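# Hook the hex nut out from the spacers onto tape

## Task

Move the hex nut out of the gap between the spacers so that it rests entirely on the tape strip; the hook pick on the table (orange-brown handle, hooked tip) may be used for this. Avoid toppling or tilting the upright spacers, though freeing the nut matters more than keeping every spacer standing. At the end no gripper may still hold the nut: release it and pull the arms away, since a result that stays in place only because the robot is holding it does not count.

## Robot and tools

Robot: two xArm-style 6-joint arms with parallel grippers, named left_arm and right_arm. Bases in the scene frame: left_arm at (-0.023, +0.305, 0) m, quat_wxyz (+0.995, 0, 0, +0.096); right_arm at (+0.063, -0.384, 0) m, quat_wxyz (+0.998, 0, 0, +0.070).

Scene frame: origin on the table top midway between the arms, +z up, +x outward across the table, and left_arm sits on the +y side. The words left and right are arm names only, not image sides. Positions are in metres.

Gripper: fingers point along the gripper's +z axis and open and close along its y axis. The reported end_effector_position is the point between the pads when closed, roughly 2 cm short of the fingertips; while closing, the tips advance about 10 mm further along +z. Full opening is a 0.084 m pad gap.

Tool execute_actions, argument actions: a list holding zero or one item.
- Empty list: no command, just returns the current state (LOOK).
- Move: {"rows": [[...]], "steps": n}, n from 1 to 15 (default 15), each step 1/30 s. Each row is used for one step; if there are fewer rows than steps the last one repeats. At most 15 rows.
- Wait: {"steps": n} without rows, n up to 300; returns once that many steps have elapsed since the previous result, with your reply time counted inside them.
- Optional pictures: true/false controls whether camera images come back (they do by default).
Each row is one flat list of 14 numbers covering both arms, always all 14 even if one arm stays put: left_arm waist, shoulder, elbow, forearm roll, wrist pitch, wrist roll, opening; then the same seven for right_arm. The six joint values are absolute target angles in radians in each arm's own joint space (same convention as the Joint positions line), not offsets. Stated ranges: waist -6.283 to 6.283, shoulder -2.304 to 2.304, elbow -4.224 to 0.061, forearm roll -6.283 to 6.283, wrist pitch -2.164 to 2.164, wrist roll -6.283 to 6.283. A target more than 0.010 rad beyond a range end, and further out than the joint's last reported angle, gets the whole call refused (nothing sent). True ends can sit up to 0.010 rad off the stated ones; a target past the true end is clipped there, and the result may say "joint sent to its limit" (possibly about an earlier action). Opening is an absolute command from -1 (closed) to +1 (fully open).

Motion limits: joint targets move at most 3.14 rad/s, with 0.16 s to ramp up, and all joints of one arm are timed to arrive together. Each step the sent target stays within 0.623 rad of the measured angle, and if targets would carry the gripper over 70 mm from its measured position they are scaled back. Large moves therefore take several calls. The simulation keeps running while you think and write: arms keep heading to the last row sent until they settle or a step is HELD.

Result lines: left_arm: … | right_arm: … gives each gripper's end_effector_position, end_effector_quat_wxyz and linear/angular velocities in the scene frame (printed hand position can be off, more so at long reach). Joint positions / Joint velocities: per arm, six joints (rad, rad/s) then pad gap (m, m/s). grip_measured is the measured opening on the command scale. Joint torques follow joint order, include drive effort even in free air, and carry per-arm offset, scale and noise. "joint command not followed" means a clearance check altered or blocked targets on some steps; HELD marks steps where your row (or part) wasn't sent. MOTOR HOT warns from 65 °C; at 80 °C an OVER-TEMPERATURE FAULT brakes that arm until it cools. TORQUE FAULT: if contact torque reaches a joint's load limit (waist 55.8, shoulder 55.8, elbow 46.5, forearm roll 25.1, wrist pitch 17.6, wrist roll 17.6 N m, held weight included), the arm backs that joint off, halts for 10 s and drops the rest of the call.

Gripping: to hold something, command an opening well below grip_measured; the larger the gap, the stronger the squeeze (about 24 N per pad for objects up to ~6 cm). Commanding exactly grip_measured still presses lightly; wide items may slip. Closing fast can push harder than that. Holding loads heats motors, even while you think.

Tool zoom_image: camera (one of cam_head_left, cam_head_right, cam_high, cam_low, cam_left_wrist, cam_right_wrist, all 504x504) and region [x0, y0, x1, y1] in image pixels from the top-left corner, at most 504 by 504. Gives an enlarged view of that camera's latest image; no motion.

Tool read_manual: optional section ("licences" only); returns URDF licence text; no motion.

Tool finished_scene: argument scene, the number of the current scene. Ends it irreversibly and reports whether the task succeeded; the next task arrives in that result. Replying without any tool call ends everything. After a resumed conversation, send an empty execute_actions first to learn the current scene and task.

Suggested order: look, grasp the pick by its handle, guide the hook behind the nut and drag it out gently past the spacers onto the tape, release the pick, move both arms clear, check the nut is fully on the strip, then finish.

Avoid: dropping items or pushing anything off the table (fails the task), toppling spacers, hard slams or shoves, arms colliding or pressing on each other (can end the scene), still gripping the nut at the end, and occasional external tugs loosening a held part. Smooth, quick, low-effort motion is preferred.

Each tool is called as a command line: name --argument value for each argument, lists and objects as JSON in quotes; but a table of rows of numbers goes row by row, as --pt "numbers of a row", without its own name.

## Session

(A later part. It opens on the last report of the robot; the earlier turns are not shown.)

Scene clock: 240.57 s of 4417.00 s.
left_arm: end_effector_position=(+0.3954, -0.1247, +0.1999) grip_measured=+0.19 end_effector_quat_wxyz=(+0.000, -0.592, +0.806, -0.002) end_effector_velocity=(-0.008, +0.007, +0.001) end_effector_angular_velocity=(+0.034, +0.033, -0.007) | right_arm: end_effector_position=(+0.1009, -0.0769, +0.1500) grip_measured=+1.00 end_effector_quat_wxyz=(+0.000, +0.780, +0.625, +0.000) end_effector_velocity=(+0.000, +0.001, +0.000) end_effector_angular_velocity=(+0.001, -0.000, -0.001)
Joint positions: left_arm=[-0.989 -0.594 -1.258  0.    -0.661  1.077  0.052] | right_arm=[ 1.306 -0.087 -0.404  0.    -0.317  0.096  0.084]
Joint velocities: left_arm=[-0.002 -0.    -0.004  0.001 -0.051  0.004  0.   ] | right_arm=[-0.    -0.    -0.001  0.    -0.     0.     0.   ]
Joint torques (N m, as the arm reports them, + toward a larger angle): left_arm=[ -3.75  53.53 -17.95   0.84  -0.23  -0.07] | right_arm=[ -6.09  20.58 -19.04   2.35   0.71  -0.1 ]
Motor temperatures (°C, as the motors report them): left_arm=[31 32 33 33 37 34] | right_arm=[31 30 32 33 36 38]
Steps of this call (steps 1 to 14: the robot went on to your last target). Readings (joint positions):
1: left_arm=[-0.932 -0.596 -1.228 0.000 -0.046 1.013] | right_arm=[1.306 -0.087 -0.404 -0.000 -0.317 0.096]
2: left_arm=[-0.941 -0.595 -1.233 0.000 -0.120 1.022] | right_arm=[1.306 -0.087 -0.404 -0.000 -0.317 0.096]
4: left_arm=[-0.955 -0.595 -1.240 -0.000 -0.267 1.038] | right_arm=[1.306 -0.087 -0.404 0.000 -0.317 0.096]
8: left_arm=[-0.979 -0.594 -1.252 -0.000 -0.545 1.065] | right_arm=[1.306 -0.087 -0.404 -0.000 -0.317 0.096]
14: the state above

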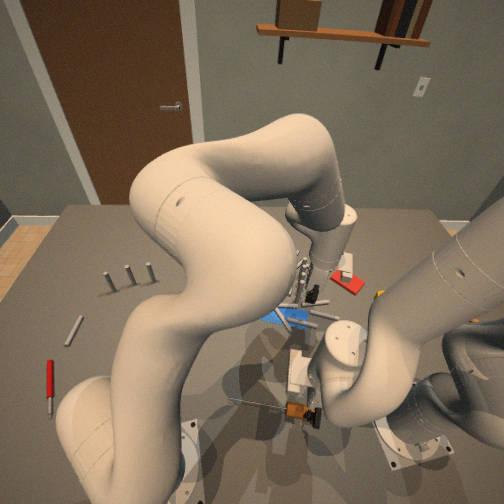

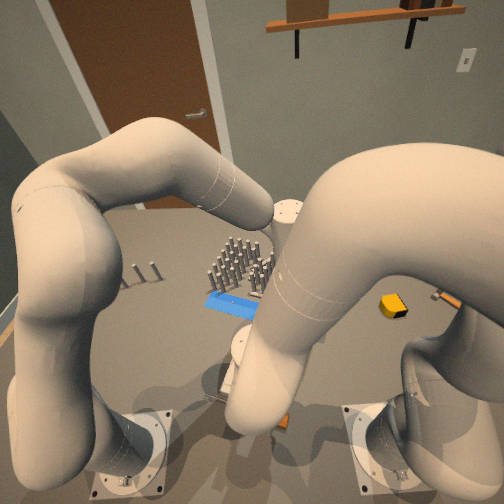

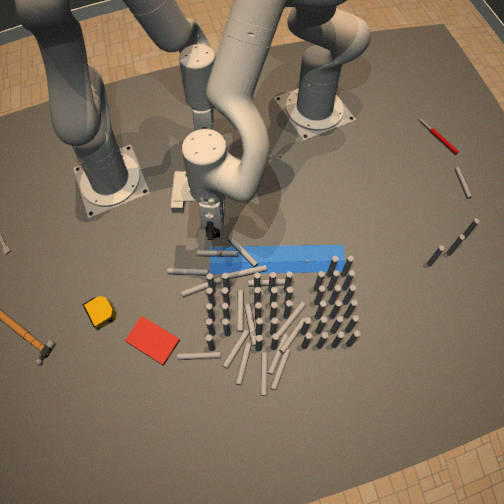

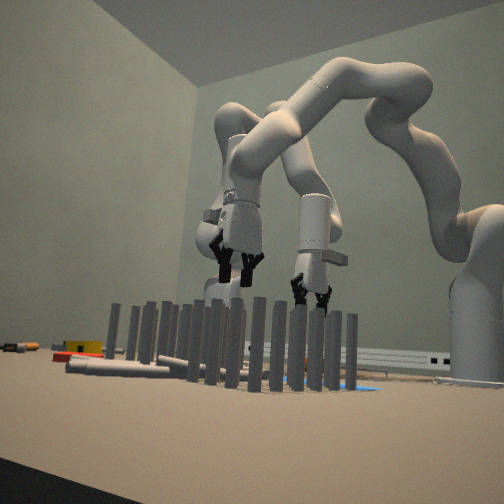

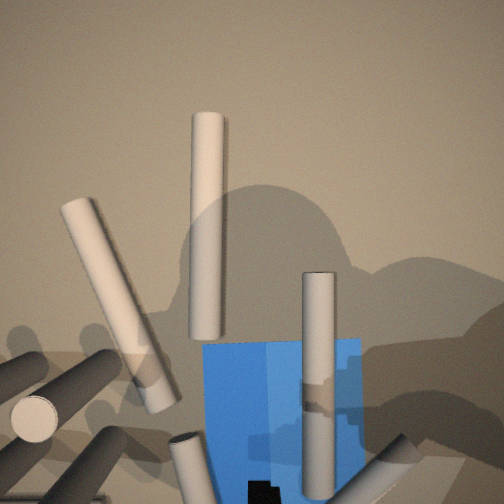

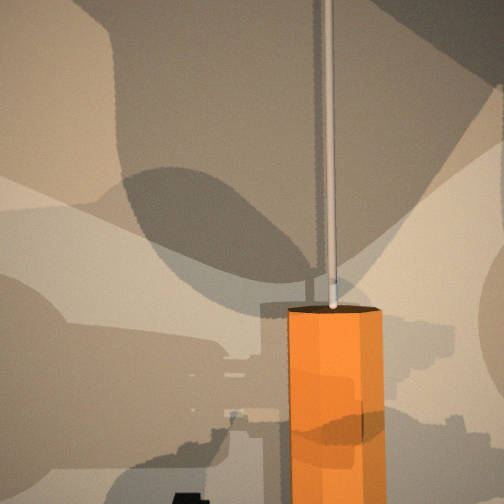

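execute_actions --actions '[{"rows": [[-0.99,-0.8877,-1.2653,0,-0.3776,1.077,0.2, 1.3063,-0.087,-0.4039,0,-0.3169,0.0963,1]], "steps": 15}]' --pictures false

execute_actions --actions '[{"rows": [[-0.99,-0.8877,-1.2653,0,-0.3776,1.077,0.2, 1.3063,-0.087,-0.4039,0,-0.3169,0.0963,1],[-0.99,-0.8877,-1.2653,0,-0.3776,1.077,0.2, 1.3063,-0.087,-0.4039,0,-0.3169,0.0963,1],[-0.99,-0.8877,-1.2653,0,-0.3776,1.077,0.2, 1.3063,-0.087,-0.4039,0,-0.3169,0.0963,1],[-0.99,-0.8877,-1.2653,0,-0.3776,1.077,-1, 1.3063,-0.087,-0.4039,0,-0.3169,0.0963,1]], "steps": 14}]' --pictures false

execute_actions --actions '[{"rows": [[-0.99,-0.5936,-1.2583,0,-0.6647,1.077,-1, 1.3063,-0.087,-0.4039,0,-0.3169,0.0963,1]], "steps": 12}]' --pictures false

execute_actions --actions '[{"rows": [[-0.092,-0.5936,-1.2583,0,0.9061,0,-1, 1.3063,-0.087,-0.4039,0,-0.3169,0.0963,1]], "steps": 15}]' --pictures false

execute_actions --actions '[{"rows": [[-0.092,-0.5936,-1.2583,0,0.9061,0,-1, 1.3063,-0.087,-0.4039,0,-0.3169,0.0963,1]], "steps": 15}]' --pictures false

execute_actions --actions '[{"rows": [[-0.092,-0.5936,-1.2583,0,0.9061,0,-1, 1.3063,-0.087,-0.4039,0,-0.3169,0.0963,1]], "steps": 6}]' --pictures false

execute_actions --actions '[{"rows": [[-0.092,-0.7906,-1.009,0,1.3524,0,-1, 1.3063,-0.087,-0.4039,0,-0.3169,0.0963,1],[-0.092,-0.7906,-1.009,0,1.3524,0,-1, 1.3063,-0.087,-0.4039,0,-0.3169,0.0963,1],[-0.092,-0.7906,-1.009,0,1.3524,0,-1, 1.3063,-0.087,-0.4039,0,-0.3169,0.0963,1],[-0.092,-0.7906,-1.009,0,1.3524,0,-1, 1.3063,-0.087,-0.4039,0,-0.3169,0.0963,1],[-0.092,-0.7906,-1.009,0,1.3524,0,-1, 1.3063,-0.087,-0.4039,0,-0.3169,0.0963,1],[-0.092,-0.7906,-1.009,0,1.3524,0,-1, 1.3063,-0.087,-0.4039,0,-0.3169,0.0963,1],[-0.092,-0.7906,-1.009,0,1.3524,0,-1, 1.3063,-0.087,-0.4039,0,-0.3169,0.0963,1],[-0.092,-0.9875,-0.7597,0,1.7986,0,-1, 1.3063,-0.087,-0.4039,0,-0.3169,0.0963,1]], "steps": 15}]' --pictures false

execute_actions --actions '[{"steps": 14}]'

Scene clock: 244.60 s of 4417.00 s.
left_arm: end_effector_position=(+0.3939, -0.1237, +0.0261) grip_measured=+0.19 end_effector_quat_wxyz=(-0.000, -0.592, +0.806, +0.001) end_effector_velocity=(+0.023, -0.023, -0.003) end_effector_angular_velocity=(-0.063, -0.062, +0.000) | right_arm: end_effector_position=(+0.1009, -0.0769, +0.1500) grip_measured=+1.00 end_effector_quat_wxyz=(+0.000, +0.780, +0.625, +0.000) end_effector_velocity=(+0.000, +0.000, +0.000) end_effector_angular_velocity=(+0.000, -0.000, +0.001)
Joint positions: left_arm=[-0.99  -0.885 -1.264 -0.    -0.382  1.077  0.052] | right_arm=[ 1.306 -0.087 -0.404  0.    -0.317  0.096  0.084]
Joint velocities: left_arm=[ 0.001 -0.025 -0.04   0.001  0.073 -0.001  0.   ] | right_arm=[-0.     0.    -0.    -0.    -0.    -0.001 -0.   ]
Joint torques (N m, as the arm reports them, + toward a larger angle): left_arm=[ -3.05  64.53 -13.59   0.69  -0.18   0.06] | right_arm=[ -6.37  20.96 -19.64   2.93   0.71  -0.03]
Motor temperatures (°C, as the motors report them): left_arm=[31 32 33 33 37 34] | right_arm=[31 30 32 33 36 38]
Steps of this call (steps 1 to 15: the robot went on to your last target; steps 16 to 90: nothing new was sent; then 0.53 s passed at rest; steps 91 to 105: all 15 steps of this action). Readings (joint positions):
91: left_arm=[-0.990 -0.594 -1.258 -0.000 -0.664 1.077] | right_arm=[1.306 -0.087 -0.404 -0.000 -0.317 0.096]
92: left_arm=[-0.990 -0.599 -1.259 0.000 -0.658 1.077] | right_arm=[1.306 -0.087 -0.404 -0.000 -0.317 0.096]
94: left_arm=[-0.990 -0.646 -1.264 0.000 -0.608 1.077] | right_arm=[1.306 -0.087 -0.404 -0.000 -0.317 0.096]
98: left_arm=[-0.990 -0.763 -1.262 0.000 -0.499 1.077] | right_arm=[1.306 -0.087 -0.404 0.000 -0.317 0.096]
105: the state above

Scene clock: 245.07 s of 4417.00 s.
left_arm: end_effector_position=(+0.3948, -0.1247, +0.0254) grip_measured=-0.65 end_effector_quat_wxyz=(+0.000, -0.592, +0.806, -0.000) end_effector_velocity=(+0.001, +0.000, +0.000) end_effector_angular_velocity=(-0.001, -0.000, +0.002) | right_arm: end_effector_position=(+0.1009, -0.0769, +0.1500) grip_measured=+1.00 end_effector_quat_wxyz=(+0.000, +0.780, +0.625, +0.000) end_effector_velocity=(-0.000, -0.001, -0.001) end_effector_angular_velocity=(-0.002, +0.000, +0.001)
Joint positions: left_arm=[-0.99  -0.887 -1.266 -0.    -0.378  1.077  0.015] | right_arm=[ 1.306 -0.087 -0.404 -0.    -0.317  0.096  0.084]
Joint velocities: left_arm=[ 0.001 -0.    -0.001 -0.    -0.    -0.     0.   ] | right_arm=[-0.    -0.     0.002  0.    -0.    -0.001 -0.   ]
Joint torques (N m, as the arm reports them, + toward a larger angle): left_arm=[  1.68  53.56 -13.42   0.3   -0.19   0.02] | right_arm=[ -5.62  20.7  -19.4    2.52   0.88  -0.06]
Motor temperatures (°C, as the motors report them): left_arm=[31 32 33 33 37 34] | right_arm=[31 30 32 33 36 38]
Steps of this call (steps 1 to 14: all 14 steps of this action). Readings (joint positions):
1: left_arm=[-0.990 -0.885 -1.265 -0.000 -0.380 1.077] | right_arm=[1.306 -0.087 -0.404 -0.000 -0.317 0.096]
2: left_arm=[-0.990 -0.886 -1.266 0.000 -0.379 1.077] | right_arm=[1.306 -0.087 -0.404 -0.000 -0.317 0.096]
4: left_arm=[-0.990 -0.886 -1.266 0.000 -0.378 1.077] | right_arm=[1.306 -0.087 -0.404 -0.000 -0.317 0.096]
8: left_arm=[-0.990 -0.887 -1.266 0.000 -0.378 1.077] | right_arm=[1.306 -0.087 -0.404 -0.000 -0.317 0.096]
14: the state above

Scene clock: 245.47 s of 4417.00 s.
left_arm: end_effector_position=(+0.3969, -0.1268, +0.1878) grip_measured=-0.65 end_effector_quat_wxyz=(+0.000, -0.592, +0.806, -0.002) end_effector_velocity=(-0.005, +0.007, +0.304) end_effector_angular_velocity=(-0.057, -0.057, -0.000) | right_arm: end_effector_position=(+0.1009, -0.0769, +0.1500) grip_measured=+1.00 end_effector_quat_wxyz=(+0.000, +0.780, +0.625, +0.000) end_effector_velocity=(-0.000, -0.000, +0.000) end_effector_angular_velocity=(-0.000, +0.000, -0.001)
Joint positions: left_arm=[-0.99  -0.615 -1.261  0.    -0.641  1.077  0.015] | right_arm=[ 1.306 -0.087 -0.404  0.    -0.317  0.096  0.084]
Joint velocities: left_arm=[ 0.001  0.492 -0.023  0.002 -0.435 -0.     0.   ] | right_arm=[-0.  0.  0.  0. -0.  0.  0.]
Joint torques (N m, as the arm reports them, + toward a larger angle): left_arm=[-3.37  3.83 -8.68  0.84  0.71 -0.04] | right_arm=[ -6.96  19.73 -19.08   2.48   0.65  -0.01]
Motor temperatures (°C, as the motors report them): left_arm=[31 32 33 33 37 34] | right_arm=[31 30 32 33 36 38]
Steps of this call (steps 1 to 12: all 12 steps of this action). Readings (joint positions):
1: left_arm=[-0.990 -0.887 -1.266 -0.000 -0.378 1.077] | right_arm=[1.306 -0.087 -0.404 0.000 -0.317 0.096]
2: left_arm=[-0.990 -0.882 -1.264 -0.000 -0.384 1.077] | right_arm=[1.306 -0.087 -0.404 -0.000 -0.317 0.096]
4: left_arm=[-0.990 -0.835 -1.260 -0.000 -0.434 1.077] | right_arm=[1.306 -0.087 -0.404 0.000 -0.317 0.096]
8: left_arm=[-0.990 -0.718 -1.262 0.000 -0.543 1.077] | right_arm=[1.306 -0.087 -0.404 -0.000 -0.317 0.096]
12: the state above

Scene clock: 245.97 s of 4417.00 s.
left_arm: end_effector_position=(+0.5817, -0.0032, +0.2093) grip_measured=-0.65 end_effector_quat_wxyz=(-0.023, +0.809, -0.564, +0.163) end_effector_velocity=(+0.375, +0.362, +0.063) end_effector_angular_velocity=(-0.547, -0.550, +1.416) | right_arm: end_effector_position=(+0.1009, -0.0769, +0.1500) grip_measured=+1.00 end_effector_quat_wxyz=(+0.000, +0.780, +0.625, +0.000) end_effector_velocity=(+0.000, -0.000, -0.000) end_effector_angular_velocity=(-0.000, -0.000, +0.000)
Joint positions: left_arm=[-0.662 -0.6   -1.258  0.    -0.327  0.747  0.015] | right_arm=[ 1.306 -0.087 -0.404 -0.    -0.317  0.096  0.084]
Joint velocities: left_arm=[ 0.725  0.007  0.    -0.001  0.732 -0.73  -0.   ] | right_arm=[ 0. -0.  0. -0.  0.  0.  0.]
Joint torques (N m, as the arm reports them, + toward a larger angle): left_arm=[ -1.48  54.44 -17.99   0.47   0.18  -0.14] | right_arm=[ -7.39  20.12 -18.85   2.73   0.7    0.  ]
Motor temperatures (°C, as the motors report them): left_arm=[31 32 33 33 37 34] | right_arm=[31 30 32 33 36 38]
Steps of this call (steps 1 to 15: all 15 steps of this action). Readings (joint positions):
1: left_arm=[-0.990 -0.603 -1.261 0.000 -0.652 1.077] | right_arm=[1.306 -0.087 -0.404 -0.000 -0.317 0.096]
2: left_arm=[-0.986 -0.599 -1.261 -0.000 -0.652 1.071] | right_arm=[1.306 -0.087 -0.404 -0.000 -0.317 0.096]
4: left_arm=[-0.945 -0.601 -1.259 -0.000 -0.608 1.027] | right_arm=[1.306 -0.087 -0.404 0.000 -0.317 0.096]
8: left_arm=[-0.836 -0.601 -1.258 -0.000 -0.501 0.921] | right_arm=[1.306 -0.087 -0.404 -0.000 -0.317 0.096]
15: the state above

Scene clock: 246.47 s of 4417.00 s.
left_arm: end_effector_position=(+0.7412, +0.1863, +0.2715) grip_measured=-0.65 end_effector_quat_wxyz=(-0.037, +0.894, -0.227, +0.386) end_effector_velocity=(+0.259, +0.376, +0.206) end_effector_angular_velocity=(-0.688, -1.069, +1.038) | right_arm: end_effector_position=(+0.1009, -0.0769, +0.1500) grip_measured=+1.00 end_effector_quat_wxyz=(+0.000, +0.780, +0.625, +0.000) end_effector_velocity=(+0.000, -0.000, -0.000) end_effector_angular_velocity=(-0.000, -0.001, +0.003)
Joint positions: left_arm=[-0.345 -0.597 -1.258  0.     0.134  0.344  0.015] | right_arm=[ 1.306 -0.087 -0.404  0.    -0.317  0.096  0.084]
Joint velocities: left_arm=[ 0.532  0.005  0.001  0.     1.157 -0.723 -0.   ] | right_arm=[ 0.     0.     0.    -0.002 -0.    -0.002 -0.   ]
Joint torques (N m, as the arm reports them, + toward a larger angle): left_arm=[ -1.05  55.24 -19.99   0.35   1.45   0.34] | right_arm=[ -6.45  21.19 -18.8    2.59   0.87   0.02]
Motor temperatures (°C, as the motors report them): left_arm=[31 32 33 33 37 34] | right_arm=[31 30 32 33 36 38]
Steps of this call (steps 1 to 15: all 15 steps of this action). Readings (joint positions):
1: left_arm=[-0.638 -0.600 -1.258 0.000 -0.302 0.722] | right_arm=[1.306 -0.087 -0.404 0.000 -0.317 0.096]
2: left_arm=[-0.615 -0.600 -1.258 0.000 -0.277 0.697] | right_arm=[1.306 -0.087 -0.404 -0.000 -0.317 0.096]
4: left_arm=[-0.569 -0.599 -1.258 0.000 -0.224 0.644] | right_arm=[1.306 -0.087 -0.404 0.000 -0.317 0.096]
8: left_arm=[-0.481 -0.598 -1.258 0.000 -0.108 0.529] | right_arm=[1.306 -0.087 -0.404 -0.000 -0.317 0.096]
15: the state above

Scene clock: 246.67 s of 4417.00 s.
left_arm: end_effector_position=(+0.7871, +0.2583, +0.3229) grip_measured=-0.65 end_effector_quat_wxyz=(-0.039, +0.856, -0.116, +0.502) end_effector_velocity=(+0.190, +0.340, +0.304) end_effector_angular_velocity=(-0.591, -1.387, +0.722) | right_arm: end_effector_position=(+0.1009, -0.0769, +0.1500) grip_measured=+1.00 end_effector_quat_wxyz=(+0.000, +0.780, +0.625, +0.000) end_effector_velocity=(-0.000, -0.001, -0.000) end_effector_angular_velocity=(-0.002, +0.000, -0.001)
Joint positions: left_arm=[-0.249 -0.595 -1.258 -0.     0.393  0.213  0.015] | right_arm=[ 1.306 -0.087 -0.404 -0.    -0.317  0.096  0.084]
Joint velocities: left_arm=[ 0.432  0.004  0.    -0.001  1.414 -0.587 -0.   ] | right_arm=[ 0.     0.     0.002  0.    -0.     0.001 -0.   ]
Joint torques (N m, as the arm reports them, + toward a larger angle): left_arm=[ -3.31  55.79 -19.62   1.05   1.85  -0.06] | right_arm=[ -5.51  20.89 -19.13   2.76   0.72  -0.01]
Motor temperatures (°C, as the motors report them): left_arm=[31 32 33 33 37 34] | right_arm=[31 30 32 33 36 38]
Steps of this call (steps 1 to 6: all 6 steps of this action). Readings (joint positions):
1: left_arm=[-0.328 -0.596 -1.258 0.000 0.173 0.320] | right_arm=[1.306 -0.087 -0.404 -0.000 -0.317 0.096]
2: left_arm=[-0.311 -0.596 -1.258 0.000 0.214 0.297] | right_arm=[1.306 -0.087 -0.404 0.000 -0.317 0.096]
4: left_arm=[-0.278 -0.596 -1.258 -0.000 0.300 0.254] | right_arm=[1.306 -0.087 -0.404 -0.000 -0.317 0.096]
6: the state above

Scene clock: 247.17 s of 4417.00 s.
left_arm: end_effector_position=(+0.7247, +0.3477, +0.1885) grip_measured=-0.65 end_effector_quat_wxyz=(-0.035, +0.792, +0.000, +0.609) end_effector_velocity=(-0.256, +0.060, -0.282) end_effector_angular_velocity=(-0.111, -0.381, +0.135) | right_arm: end_effector_position=(+0.1009, -0.0769, +0.1500) grip_measured=+1.00 end_effector_quat_wxyz=(+0.000, +0.780, +0.625, +0.000) end_effector_velocity=(-0.000, +0.000, +0.000) end_effector_angular_velocity=(-0.000, +0.000, -0.001)
Joint positions: left_arm=[-0.134 -0.796 -1.003 -0.     1.106  0.057  0.015] | right_arm=[ 1.306 -0.087 -0.404  0.    -0.317  0.096  0.084]
Joint velocities: left_arm=[ 0.1   -0.458  0.578 -0.     1.411 -0.137  0.   ] | right_arm=[ 0.    -0.    -0.001  0.    -0.001  0.    -0.   ]
Joint torques (N m, as the arm reports them, + toward a larger angle): left_arm=[ -1.39  46.19 -10.02  -0.04   2.2   -0.27] | right_arm=[ -6.22  21.43 -19.04   2.77   0.65  -0.12]
Motor temperatures (°C, as the motors report them): left_arm=[31 32 33 33 37 34] | right_arm=[31 30 32 33 36 38]
Steps of this call (steps 1 to 15: all 15 steps of this action). Readings (joint positions):
1: left_arm=[-0.234 -0.595 -1.258 -0.000 0.440 0.193] | right_arm=[1.306 -0.087 -0.404 -0.000 -0.317 0.096]
2: left_arm=[-0.221 -0.597 -1.256 0.000 0.488 0.176] | right_arm=[1.306 -0.087 -0.404 0.000 -0.317 0.096]
4: left_arm=[-0.201 -0.623 -1.224 0.000 0.581 0.148] | right_arm=[1.306 -0.087 -0.404 -0.000 -0.317 0.096]
8: left_arm=[-0.162 -0.687 -1.141 0.000 0.806 0.095] | right_arm=[1.306 -0.087 -0.404 -0.000 -0.317 0.096]
15: the state above

Scene clock: 247.63 s of 4417.00 s.
left_arm: end_effector_position=(+0.5947, +0.3661, +0.1298) grip_measured=-0.65 end_effector_quat_wxyz=(-0.035, +0.708, +0.035, +0.705) end_effector_velocity=(-0.008, +0.001, +0.023) end_effector_angular_velocity=(+0.000, -0.114, +0.001) | right_arm: end_effector_position=(+0.1009, -0.0769, +0.1500) grip_measured=+1.00 end_effector_quat_wxyz=(+0.000, +0.780, +0.625, +0.000) end_effector_velocity=(+0.000, +0.001, +0.000) end_effector_angular_velocity=(+0.001, +0.000, -0.001)
Joint positions: left_arm=[-0.092 -0.986 -0.762 -0.     1.791  0.001  0.015] | right_arm=[ 1.306 -0.087 -0.404 -0.    -0.317  0.096  0.084]
Joint velocities: left_arm=[ 0.004 -0.012  0.011  0.003  0.137 -0.011 -0.   ] | right_arm=[ 0.     0.    -0.002  0.001 -0.    -0.    -0.   ]
Joint torques (N m, as the arm reports them, + toward a larger angle): left_arm=[-3.04 52.9  -5.5   0.15  1.49  0.03] | right_arm=[ -6.    20.69 -18.86   2.64   0.63  -0.03]
Motor temperatures (°C, as the motors report them): left_arm=[31 32 33 33 37 34] | right_arm=[31 30 32 33 36 38]
Steps of this call (steps 1 to 14: the robot went on to your last target). Readings (joint positions):
1: left_arm=[-0.131 -0.812 -0.983 -0.000 1.156 0.052] | right_arm=[1.306 -0.087 -0.404 -0.000 -0.317 0.096]
2: left_arm=[-0.127 -0.829 -0.961 0.000 1.209 0.047] | right_arm=[1.306 -0.087 -0.404 -0.000 -0.317 0.096]
4: left_arm=[-0.119 -0.864 -0.917 0.000 1.329 0.037] | right_arm=[1.306 -0.087 -0.404 -0.000 -0.317 0.096]
8: left_arm=[-0.104 -0.934 -0.828 -0.000 1.596 0.016] | right_arm=[1.306 -0.087 -0.404 0.000 -0.317 0.096]
14: the state above

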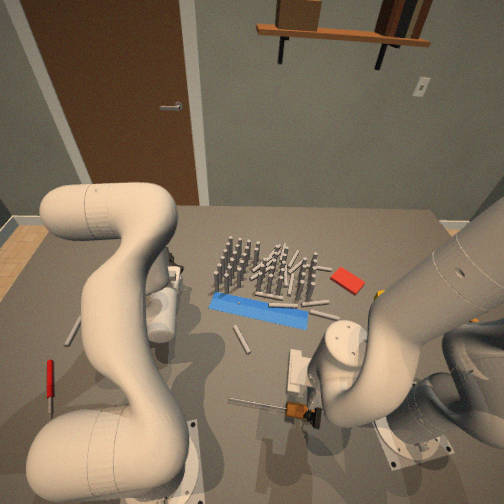

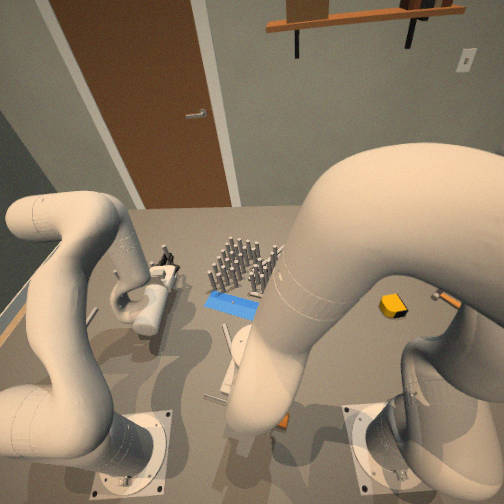

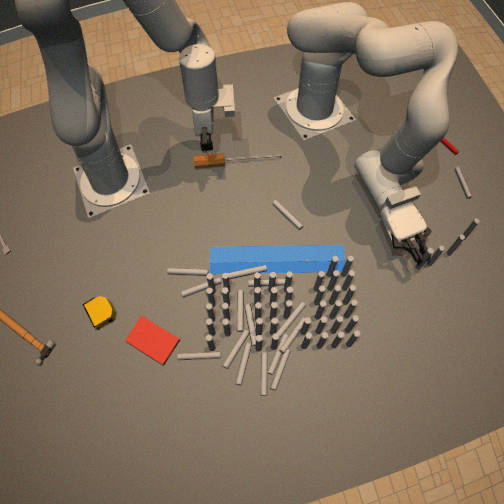

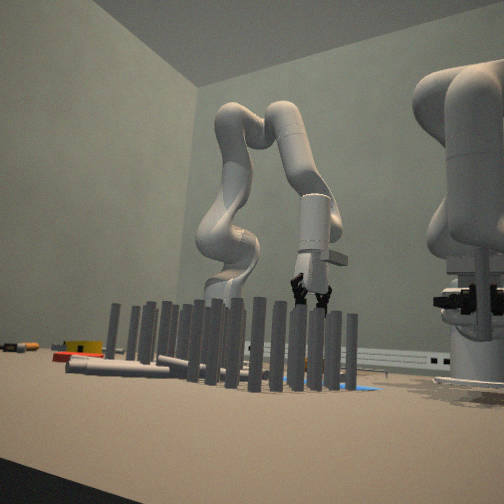

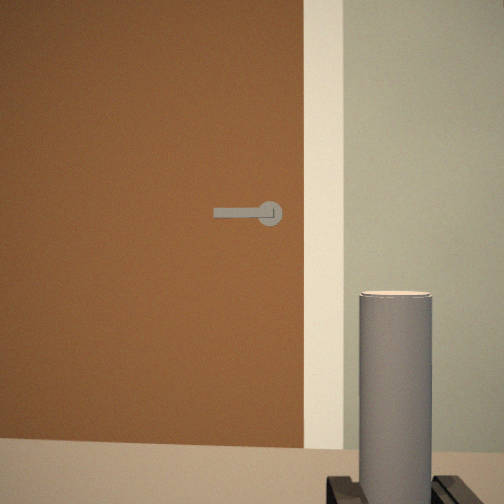

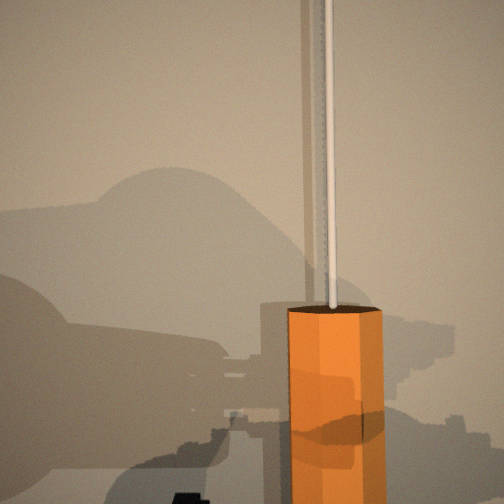

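execute_actions --actions '[{"rows": [[-0.092,-1.1966,-0.8858,0,1.8815,0,-1, 1.3063,-0.087,-0.4039,0,-0.3169,0.0963,1]], "steps": 15}]' --pictures false

execute_actions --actions '[{"rows": [[-0.092,-1.1966,-0.8858,0,1.8815,0,-1, 1.3063,-0.087,-0.4039,0,-0.3169,0.0963,1],[-0.092,-1.1966,-0.8858,0,1.8815,0,-1, 1.3063,-0.087,-0.4039,0,-0.3169,0.0963,1],[-0.092,-1.1966,-0.8858,0,1.8815,0,-1, 1.3063,-0.087,-0.4039,0,-0.3169,0.0963,1],[-0.092,-1.1966,-0.8858,0,1.8815,0,-1, 1.3063,-0.087,-0.4039,0,-0.3169,0.0963,1],[-0.092,-1.1966,-0.8858,0,1.8815,0,0.2, 1.3063,-0.087,-0.4039,0,-0.3169,0.0963,1]], "steps": 14}]' --pictures false

execute_actions --actions '[{"rows": [[-0.092,-0.9875,-0.7597,0,1.7986,0,0.2, 1.3063,-0.087,-0.4039,0,-0.3169,0.0963,1]], "steps": 11}]' --pictures false

execute_actions --actions '[{"rows": [[-0.092,-0.6349,-0.6212,0,1.5845,0,0.2, 1.3063,-0.087,-0.4039,0,-0.3169,0.0963,1]], "steps": 15}]'

zoom_image --camera "cam_high" --region '[200, 130, 500, 330]'

Scene clock: 249.60 s of 4417.00 s.
left_arm: end_effector_position=(+0.5939, +0.3663, +0.0559) grip_measured=-0.65 end_effector_quat_wxyz=(-0.035, +0.706, +0.035, +0.707) end_effector_velocity=(-0.002, +0.000, -0.004) end_effector_angular_velocity=(+0.001, +0.005, +0.002) | right_arm: end_effector_position=(+0.1009, -0.0769, +0.1500) grip_measured=+1.00 end_effector_quat_wxyz=(+0.000, +0.780, +0.625, +0.000) end_effector_velocity=(+0.000, +0.000, +0.000) end_effector_angular_velocity=(+0.001, -0.000, +0.002)
Joint positions: left_arm=[-0.092 -1.195 -0.886 -0.     1.882  0.     0.015] | right_arm=[ 1.306 -0.087 -0.404 -0.    -0.317  0.096  0.084]
Joint velocities: left_arm=[-0.    -0.007 -0.001 -0.002  0.001  0.001 -0.   ] | right_arm=[ 0.    -0.    -0.001 -0.001  0.    -0.001 -0.   ]
Joint torques (N m, as the arm reports them, + toward a larger angle): left_arm=[-1.79 49.56 -0.8   0.5   1.95 -0.08] | right_arm=[ -4.41  20.26 -18.48   2.47   0.64   0.05]
Motor temperatures (°C, as the motors report them): left_arm=[31 32 33 33 37 34] | right_arm=[31 30 32 33 36 38]
Steps of this call (steps 1 to 30: the robot went on to your last target; steps 31 to 44: nothing new was sent; steps 45 to 59: all 15 steps of this action). Readings (joint positions):
45: left_arm=[-0.092 -0.988 -0.760 -0.000 1.799 0.000] | right_arm=[1.306 -0.087 -0.404 -0.000 -0.317 0.096]
46: left_arm=[-0.092 -0.993 -0.764 -0.000 1.802 0.000] | right_arm=[1.306 -0.087 -0.404 -0.000 -0.317 0.096]
48: left_arm=[-0.092 -1.048 -0.799 -0.000 1.826 0.000] | right_arm=[1.306 -0.087 -0.404 0.000 -0.317 0.096]
52: left_arm=[-0.092 -1.185 -0.875 0.000 1.873 -0.000] | right_arm=[1.306 -0.087 -0.404 -0.000 -0.317 0.096]
59: the state above

Scene clock: 250.07 s of 4417.00 s.
left_arm: end_effector_position=(+0.5936, +0.3662, +0.0551) grip_measured=+0.19 end_effector_quat_wxyz=(-0.035, +0.706, +0.035, +0.706) end_effector_velocity=(+0.000, -0.000, -0.000) end_effector_angular_velocity=(-0.000, -0.000, +0.001) | right_arm: end_effector_position=(+0.1009, -0.0769, +0.1500) grip_measured=+1.00 end_effector_quat_wxyz=(+0.000, +0.780, +0.625, +0.000) end_effector_velocity=(-0.000, +0.000, +0.000) end_effector_angular_velocity=(+0.000, +0.000, -0.002)
Joint positions: left_arm=[-0.092 -1.197 -0.886 -0.     1.882  0.     0.052] | right_arm=[ 1.306 -0.087 -0.404  0.    -0.317  0.096  0.084]
Joint velocities: left_arm=[-0.001 -0.001 -0.001 -0.002 -0.    -0.001  0.   ] | right_arm=[ 0.    -0.    -0.     0.001  0.     0.001 -0.   ]
Joint torques (N m, as the arm reports them, + toward a larger angle): left_arm=[-1.11 52.29 -2.56  0.5   1.54 -0.03] | right_arm=[ -6.84  20.63 -19.12   2.63   0.77  -0.12]
Motor temperatures (°C, as the motors report them): left_arm=[31 32 33 33 37 34] | right_arm=[31 30 32 33 36 38]
Steps of this call (steps 1 to 14: all 14 steps of this action). Readings (joint positions):
1: left_arm=[-0.092 -1.195 -0.886 -0.000 1.882 0.000] | right_arm=[1.306 -0.087 -0.404 0.000 -0.317 0.096]
2: left_arm=[-0.092 -1.196 -0.886 -0.000 1.882 0.000] | right_arm=[1.306 -0.087 -0.404 0.000 -0.317 0.096]
4: left_arm=[-0.092 -1.196 -0.886 -0.000 1.882 0.000] | right_arm=[1.306 -0.087 -0.404 0.000 -0.317 0.096]
8: left_arm=[-0.092 -1.196 -0.886 -0.000 1.882 0.000] | right_arm=[1.306 -0.087 -0.404 -0.000 -0.317 0.096]
14: the state above

Scene clock: 250.43 s of 4417.00 s.
left_arm: end_effector_position=(+0.5935, +0.3662, +0.1292) grip_measured=+0.19 end_effector_quat_wxyz=(-0.035, +0.706, +0.035, +0.706) end_effector_velocity=(-0.011, -0.002, -0.008) end_effector_angular_velocity=(-0.006, +0.046, -0.003) | right_arm: end_effector_position=(+0.1009, -0.0769, +0.1500) grip_measured=+1.00 end_effector_quat_wxyz=(+0.000, +0.780, +0.625, +0.000) end_effector_velocity=(-0.000, +0.000, +0.000) end_effector_angular_velocity=(+0.001, +0.000, -0.001)
Joint positions: left_arm=[-0.092 -0.99  -0.761 -0.     1.8    0.     0.052] | right_arm=[ 1.306 -0.087 -0.404 -0.    -0.317  0.096  0.084]
Joint velocities: left_arm=[-0.001  0.013  0.031  0.002 -0.028 -0.001  0.   ] | right_arm=[ 0.  0. -0.  0.  0.  0.  0.]
Joint torques (N m, as the arm reports them, + toward a larger angle): left_arm=[-3.16 48.   -4.4   0.04  1.66 -0.05] | right_arm=[ -4.47  20.76 -19.01   2.61   0.64  -0.2 ]
Motor temperatures (°C, as the motors report them): left_arm=[31 32 33 33 37 34] | right_arm=[31 30 32 33 36 38]
Steps of this call (steps 1 to 11: all 11 steps of this action). Readings (joint positions):
1: left_arm=[-0.092 -1.196 -0.886 0.000 1.881 -0.000] | right_arm=[1.306 -0.087 -0.404 -0.000 -0.317 0.096]
2: left_arm=[-0.092 -1.191 -0.882 0.000 1.878 -0.000] | right_arm=[1.306 -0.087 -0.404 0.000 -0.317 0.096]
4: left_arm=[-0.092 -1.136 -0.846 0.000 1.854 -0.000] | right_arm=[1.306 -0.087 -0.404 -0.000 -0.317 0.096]
8: left_arm=[-0.092 -1.000 -0.770 -0.000 1.807 0.000] | right_arm=[1.306 -0.087 -0.404 -0.000 -0.317 0.096]
11: the state above

Scene clock: 250.93 s of 4417.00 s.
left_arm: end_effector_position=(+0.5933, +0.3662, +0.2487) grip_measured=+0.19 end_effector_quat_wxyz=(-0.035, +0.707, +0.035, +0.706) end_effector_velocity=(-0.004, -0.001, -0.002) end_effector_angular_velocity=(-0.002, +0.023, -0.002) | right_arm: end_effector_position=(+0.1009, -0.0769, +0.1500) grip_measured=+1.00 end_effector_quat_wxyz=(+0.000, +0.780, +0.625, +0.000) end_effector_velocity=(-0.000, -0.000, -0.000) end_effector_angular_velocity=(-0.000, -0.000, -0.000)
Joint positions: left_arm=[-0.092 -0.638 -0.622 -0.     1.586 -0.     0.052] | right_arm=[ 1.306 -0.087 -0.404 -0.    -0.317  0.096  0.084]
Joint velocities: left_arm=[-0.     0.014  0.014  0.002 -0.023  0.    -0.   ] | right_arm=[-0.     0.     0.    -0.    -0.     0.001 -0.   ]
Joint torques (N m, as the arm reports them, + toward a larger angle): left_arm=[-3.15 41.75 -9.53  0.41  1.61  0.03] | right_arm=[ -6.34  19.34 -19.14   2.87   0.74  -0.13]
Motor temperatures (°C, as the motors report them): left_arm=[31 32 33 33 37 34] | right_arm=[31 30 32 33 36 38]
Steps of this call (steps 1 to 15: all 15 steps of this action). Readings (joint positions):
1: left_arm=[-0.092 -0.989 -0.760 -0.000 1.799 -0.000] | right_arm=[1.306 -0.087 -0.404 0.000 -0.317 0.096]
2: left_arm=[-0.092 -0.984 -0.757 0.000 1.794 -0.000] | right_arm=[1.306 -0.087 -0.404 -0.000 -0.317 0.096]
4: left_arm=[-0.092 -0.928 -0.733 0.000 1.757 -0.000] | right_arm=[1.306 -0.087 -0.404 0.000 -0.317 0.096]
8: left_arm=[-0.092 -0.743 -0.664 0.000 1.650 0.000] | right_arm=[1.306 -0.087 -0.404 0.000 -0.317 0.096]
15: the state above

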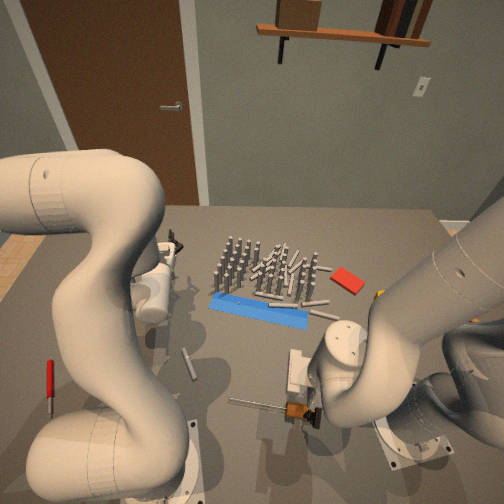

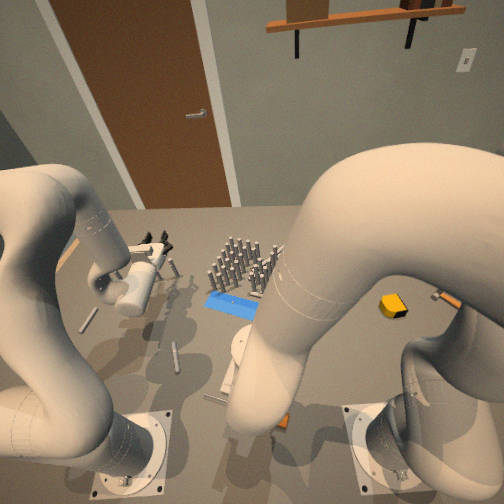

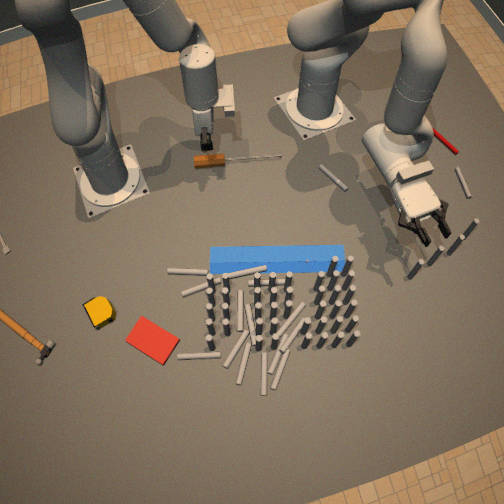

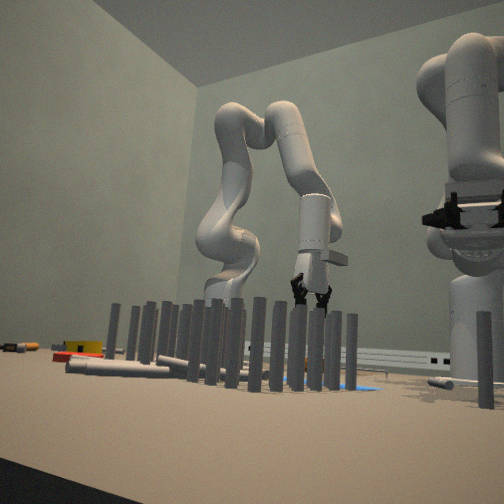

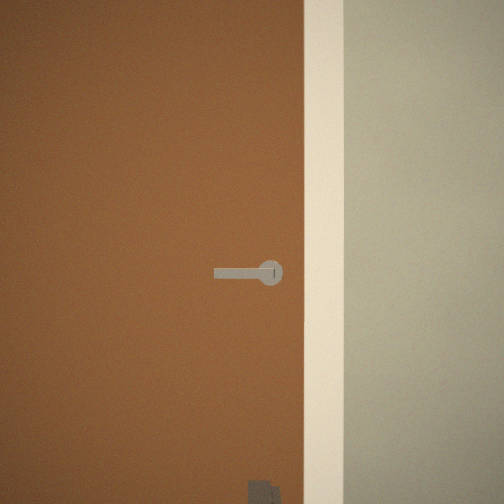

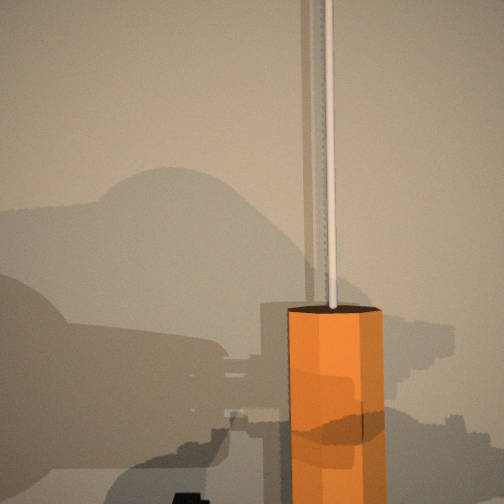

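Region (200, 130, 500, 330) of cam_high's 504x504 image, scaled by 1.680, with more detail than that image has.

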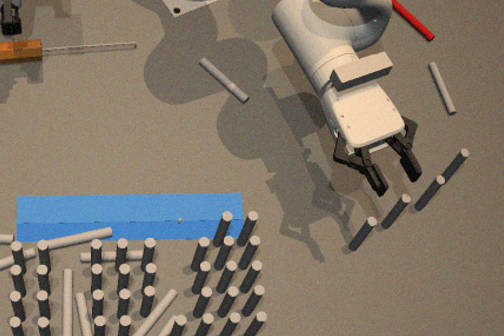

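execute_actions --actions '[{"rows": [[0.7156,-0.0115,-0.3231,0,-0.3116,0.4645,1, 1.3063,-0.087,-0.4039,0,-0.3169,0.0963,1]], "steps": 15}]' --pictures false

execute_actions --actions '[{"steps": 25}]'

Scene clock: 253.30 s of 4417.00 s.
left_arm: end_effector_position=(+0.4869, +0.5669, +0.2785) grip_measured=+1.00 end_effector_quat_wxyz=(-0.215, +0.778, +0.095, +0.582) end_effector_velocity=(-0.353, +0.372, -0.039) end_effector_angular_velocity=(+0.044, +0.896, +0.753) | right_arm: end_effector_position=(+0.1009, -0.0769, +0.1500) grip_measured=+1.00 end_effector_quat_wxyz=(+0.000, +0.780, +0.625, +0.000) end_effector_velocity=(+0.000, -0.000, -0.000) end_effector_angular_velocity=(-0.000, -0.000, +0.001)
Joint positions: left_arm=[ 0.283 -0.324 -0.473 -0.     1.19   0.231  0.084] | right_arm=[ 1.306 -0.087 -0.404  0.    -0.317  0.096  0.084]
Joint velocities: left_arm=[ 0.858  0.621  0.297  0.    -1.101  0.461 -0.   ] | right_arm=[ 0.    -0.     0.    -0.001  0.    -0.     0.   ]
Joint torques (N m, as the arm reports them, + toward a larger angle): left_arm=[  0.94  30.41 -10.78   0.45   1.16  -0.04] | right_arm=[ -6.76  19.97 -19.31   2.82   0.74  -0.16]
Motor temperatures (°C, as the motors report them): left_arm=[31 32 33 33 37 34] | right_arm=[31 30 32 33 36 38]
Steps of this call (steps 1 to 15: the robot went on to your last target; steps 16 to 56: nothing new was sent; steps 57 to 71: all 15 steps of this action). Readings (joint positions):
57: left_arm=[-0.092 -0.635 -0.621 0.000 1.584 0.000] | right_arm=[1.306 -0.087 -0.404 -0.000 -0.317 0.096]
58: left_arm=[-0.087 -0.629 -0.618 0.000 1.577 0.005] | right_arm=[1.306 -0.087 -0.404 -0.000 -0.317 0.096]
60: left_arm=[-0.038 -0.580 -0.594 0.000 1.527 0.042] | right_arm=[1.306 -0.087 -0.404 -0.000 -0.317 0.096]
64: left_arm=[0.079 -0.475 -0.545 0.000 1.412 0.119] | right_arm=[1.306 -0.087 -0.404 0.000 -0.317 0.096]
71: the state above

Scene clock: 254.13 s of 4417.00 s.
left_arm: end_effector_position=(+0.1584, +0.5338, +0.1495) grip_measured=+1.00 end_effector_quat_wxyz=(-0.018, +0.976, +0.218, +0.022) end_effector_velocity=(-0.200, -0.192, -0.001) end_effector_angular_velocity=(-0.818, +0.653, +0.063) | right_arm: end_effector_position=(+0.1009, -0.0769, +0.1500) grip_measured=+1.00 end_effector_quat_wxyz=(+0.000, +0.780, +0.625, +0.000) end_effector_velocity=(-0.000, -0.001, -0.000) end_effector_angular_velocity=(-0.001, +0.000, +0.001)
Joint positions: left_arm=[ 0.709 -0.017 -0.325  0.    -0.252  0.461  0.084] | right_arm=[ 1.306 -0.087 -0.404 -0.    -0.317  0.096  0.084]
Joint velocities: left_arm=[ 0.13   0.093  0.046 -0.002 -1.094  0.069  0.   ] | right_arm=[-0.    -0.     0.001 -0.     0.    -0.    -0.   ]
Joint torques (N m, as the arm reports them, + toward a larger angle): left_arm=[ -5.76  17.66 -15.35   0.78   1.48   0.01] | right_arm=[ -6.85  20.67 -18.95   2.69   0.79  -0.11]
Motor temperatures (°C, as the motors report them): left_arm=[31 32 33 33 37 34] | right_arm=[31 30 32 33 36 38]
Steps of this call (steps 1 to 25: the robot went on to your last target). Readings (joint positions):
1: left_arm=[0.312 -0.304 -0.463 -0.000 1.153 0.246] | right_arm=[1.306 -0.087 -0.404 -0.000 -0.317 0.096]
2: left_arm=[0.340 -0.283 -0.453 -0.000 1.113 0.262] | right_arm=[1.306 -0.087 -0.404 0.000 -0.317 0.096]
4: left_arm=[0.395 -0.243 -0.434 -0.000 1.027 0.291] | right_arm=[1.306 -0.087 -0.404 0.000 -0.317 0.096]
8: left_arm=[0.497 -0.170 -0.399 -0.000 0.826 0.347] | right_arm=[1.306 -0.087 -0.404 0.000 -0.317 0.096]
25: the state above

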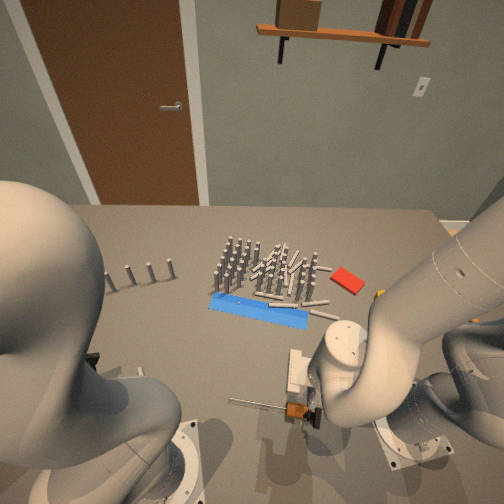

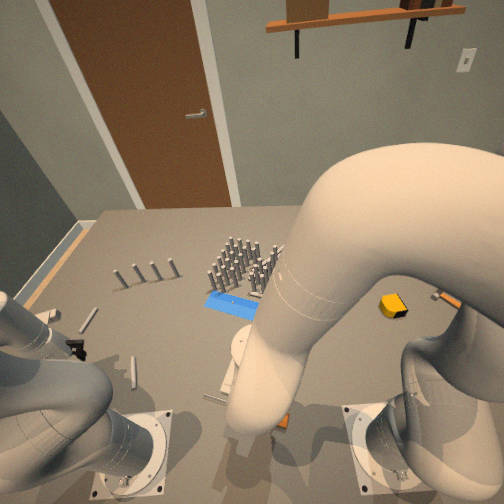

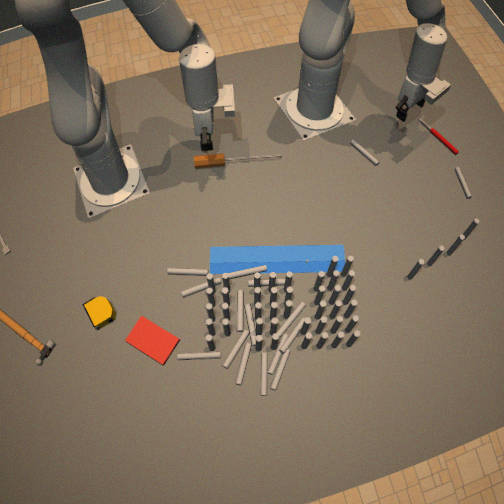

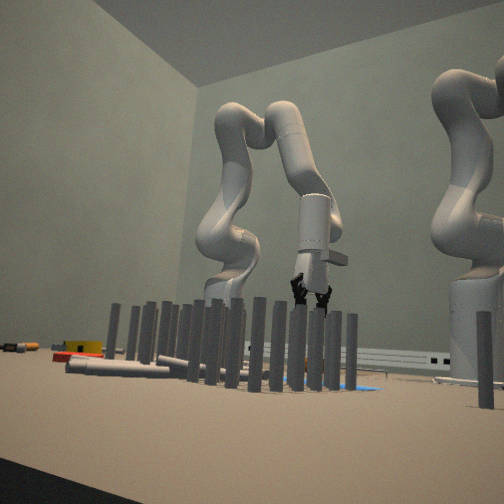

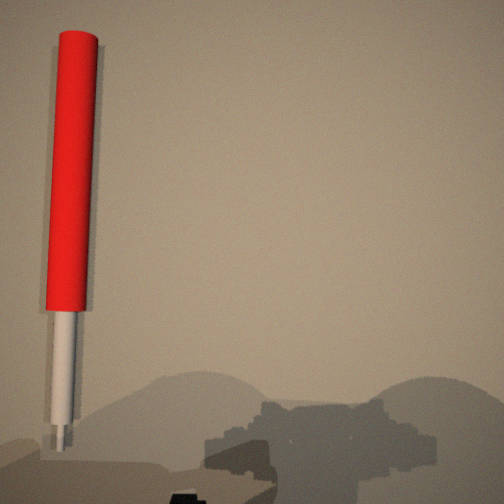

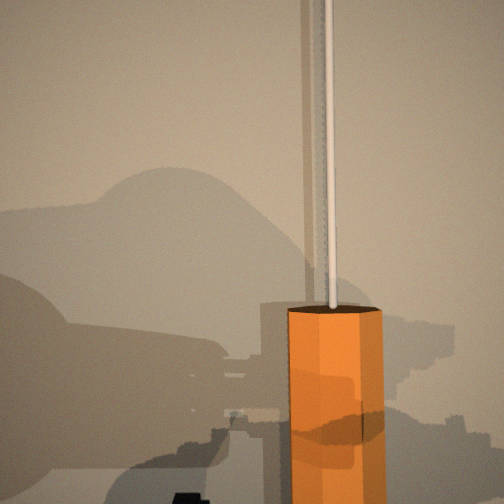

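execute_actions --actions '[{"steps": 60}]'

Scene clock: 256.13 s of 4417.00 s.
left_arm: end_effector_position=(+0.1478, +0.5235, +0.1500) grip_measured=+1.00 end_effector_quat_wxyz=(+0.000, +0.976, +0.220, +0.000) end_effector_velocity=(-0.000, -0.000, -0.000) end_effector_angular_velocity=(-0.000, +0.001, -0.001) | right_arm: end_effector_position=(+0.1009, -0.0769, +0.1500) grip_measured=+1.00 end_effector_quat_wxyz=(+0.000, +0.780, +0.625, +0.000) end_effector_velocity=(-0.000, +0.000, +0.000) end_effector_angular_velocity=(+0.000, +0.000, -0.001)
Joint positions: left_arm=[ 0.716 -0.012 -0.323 -0.    -0.312  0.464  0.084] | right_arm=[ 1.306 -0.087 -0.404 -0.    -0.317  0.096  0.084]
Joint velocities: left_arm=[ 0.001 -0.     0.001  0.001 -0.     0.    -0.   ] | right_arm=[-0.  0. -0.  0.  0.  0.  0.]
Joint torques (N m, as the arm reports them, + toward a larger angle): left_arm=[ -0.92  17.02 -13.09   0.89  -0.43  -0.1 ] | right_arm=[ -7.43  22.16 -19.17   2.66   0.7   -0.08]
Motor temperatures (°C, as the motors report them): left_arm=[31 32 33 33 37 34] | right_arm=[31 30 32 33 36 38]
Steps of this call (steps 1 to 30: the robot went on to your last target; steps 31 to 60: nothing new was sent). Readings (joint positions):
1: left_arm=[0.712 -0.014 -0.324 0.000 -0.280 0.462] | right_arm=[1.306 -0.087 -0.404 0.000 -0.317 0.096]
2: left_arm=[0.714 -0.013 -0.323 0.000 -0.295 0.463] | right_arm=[1.306 -0.087 -0.404 0.000 -0.317 0.096]
4: left_arm=[0.715 -0.012 -0.323 0.000 -0.306 0.464] | right_arm=[1.306 -0.087 -0.404 -0.000 -0.317 0.096]
8: left_arm=[0.715 -0.012 -0.323 0.000 -0.310 0.464] | right_arm=[1.306 -0.087 -0.404 -0.000 -0.317 0.096]
60: the state above
All arms were judged still, so your last target was given up. Only a new action makes them travel on or press farther. Fingers that are still opening or closing keep moving.

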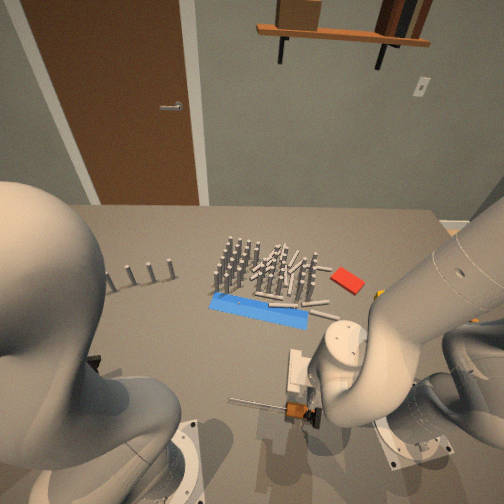

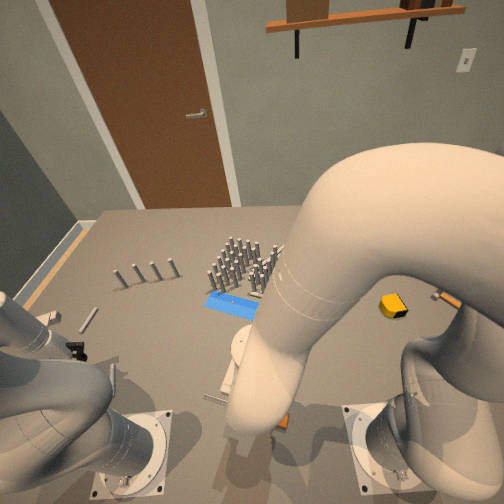

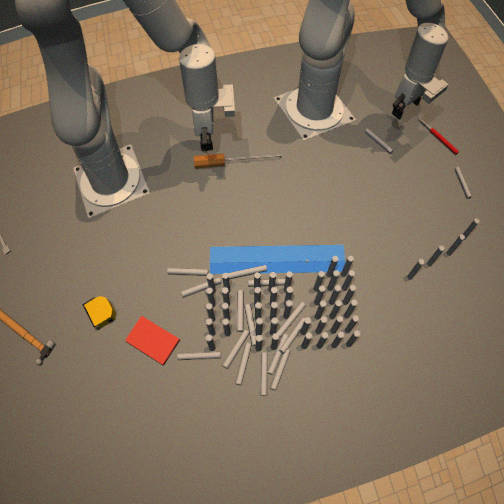

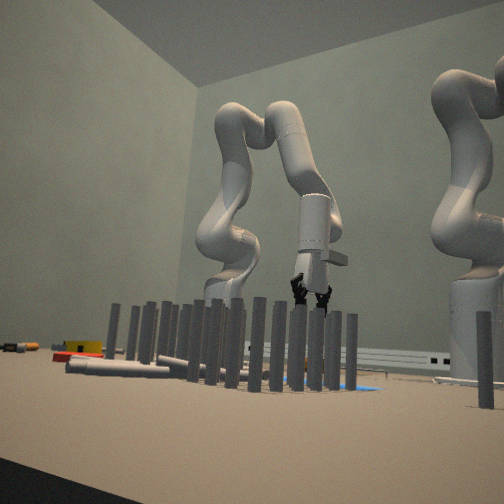

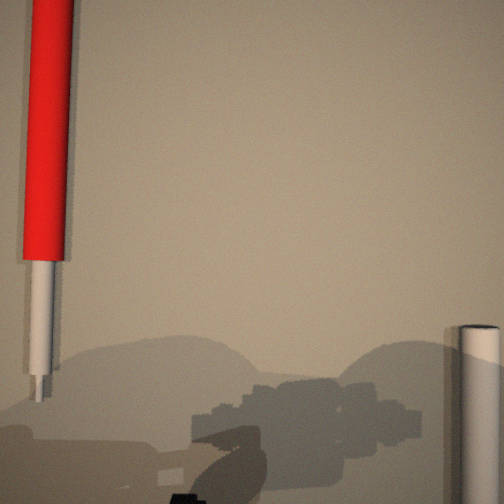

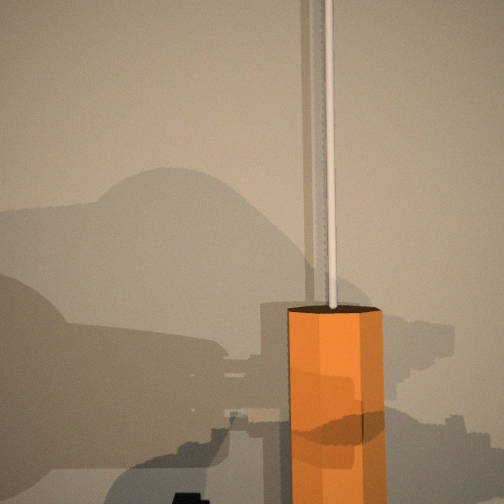

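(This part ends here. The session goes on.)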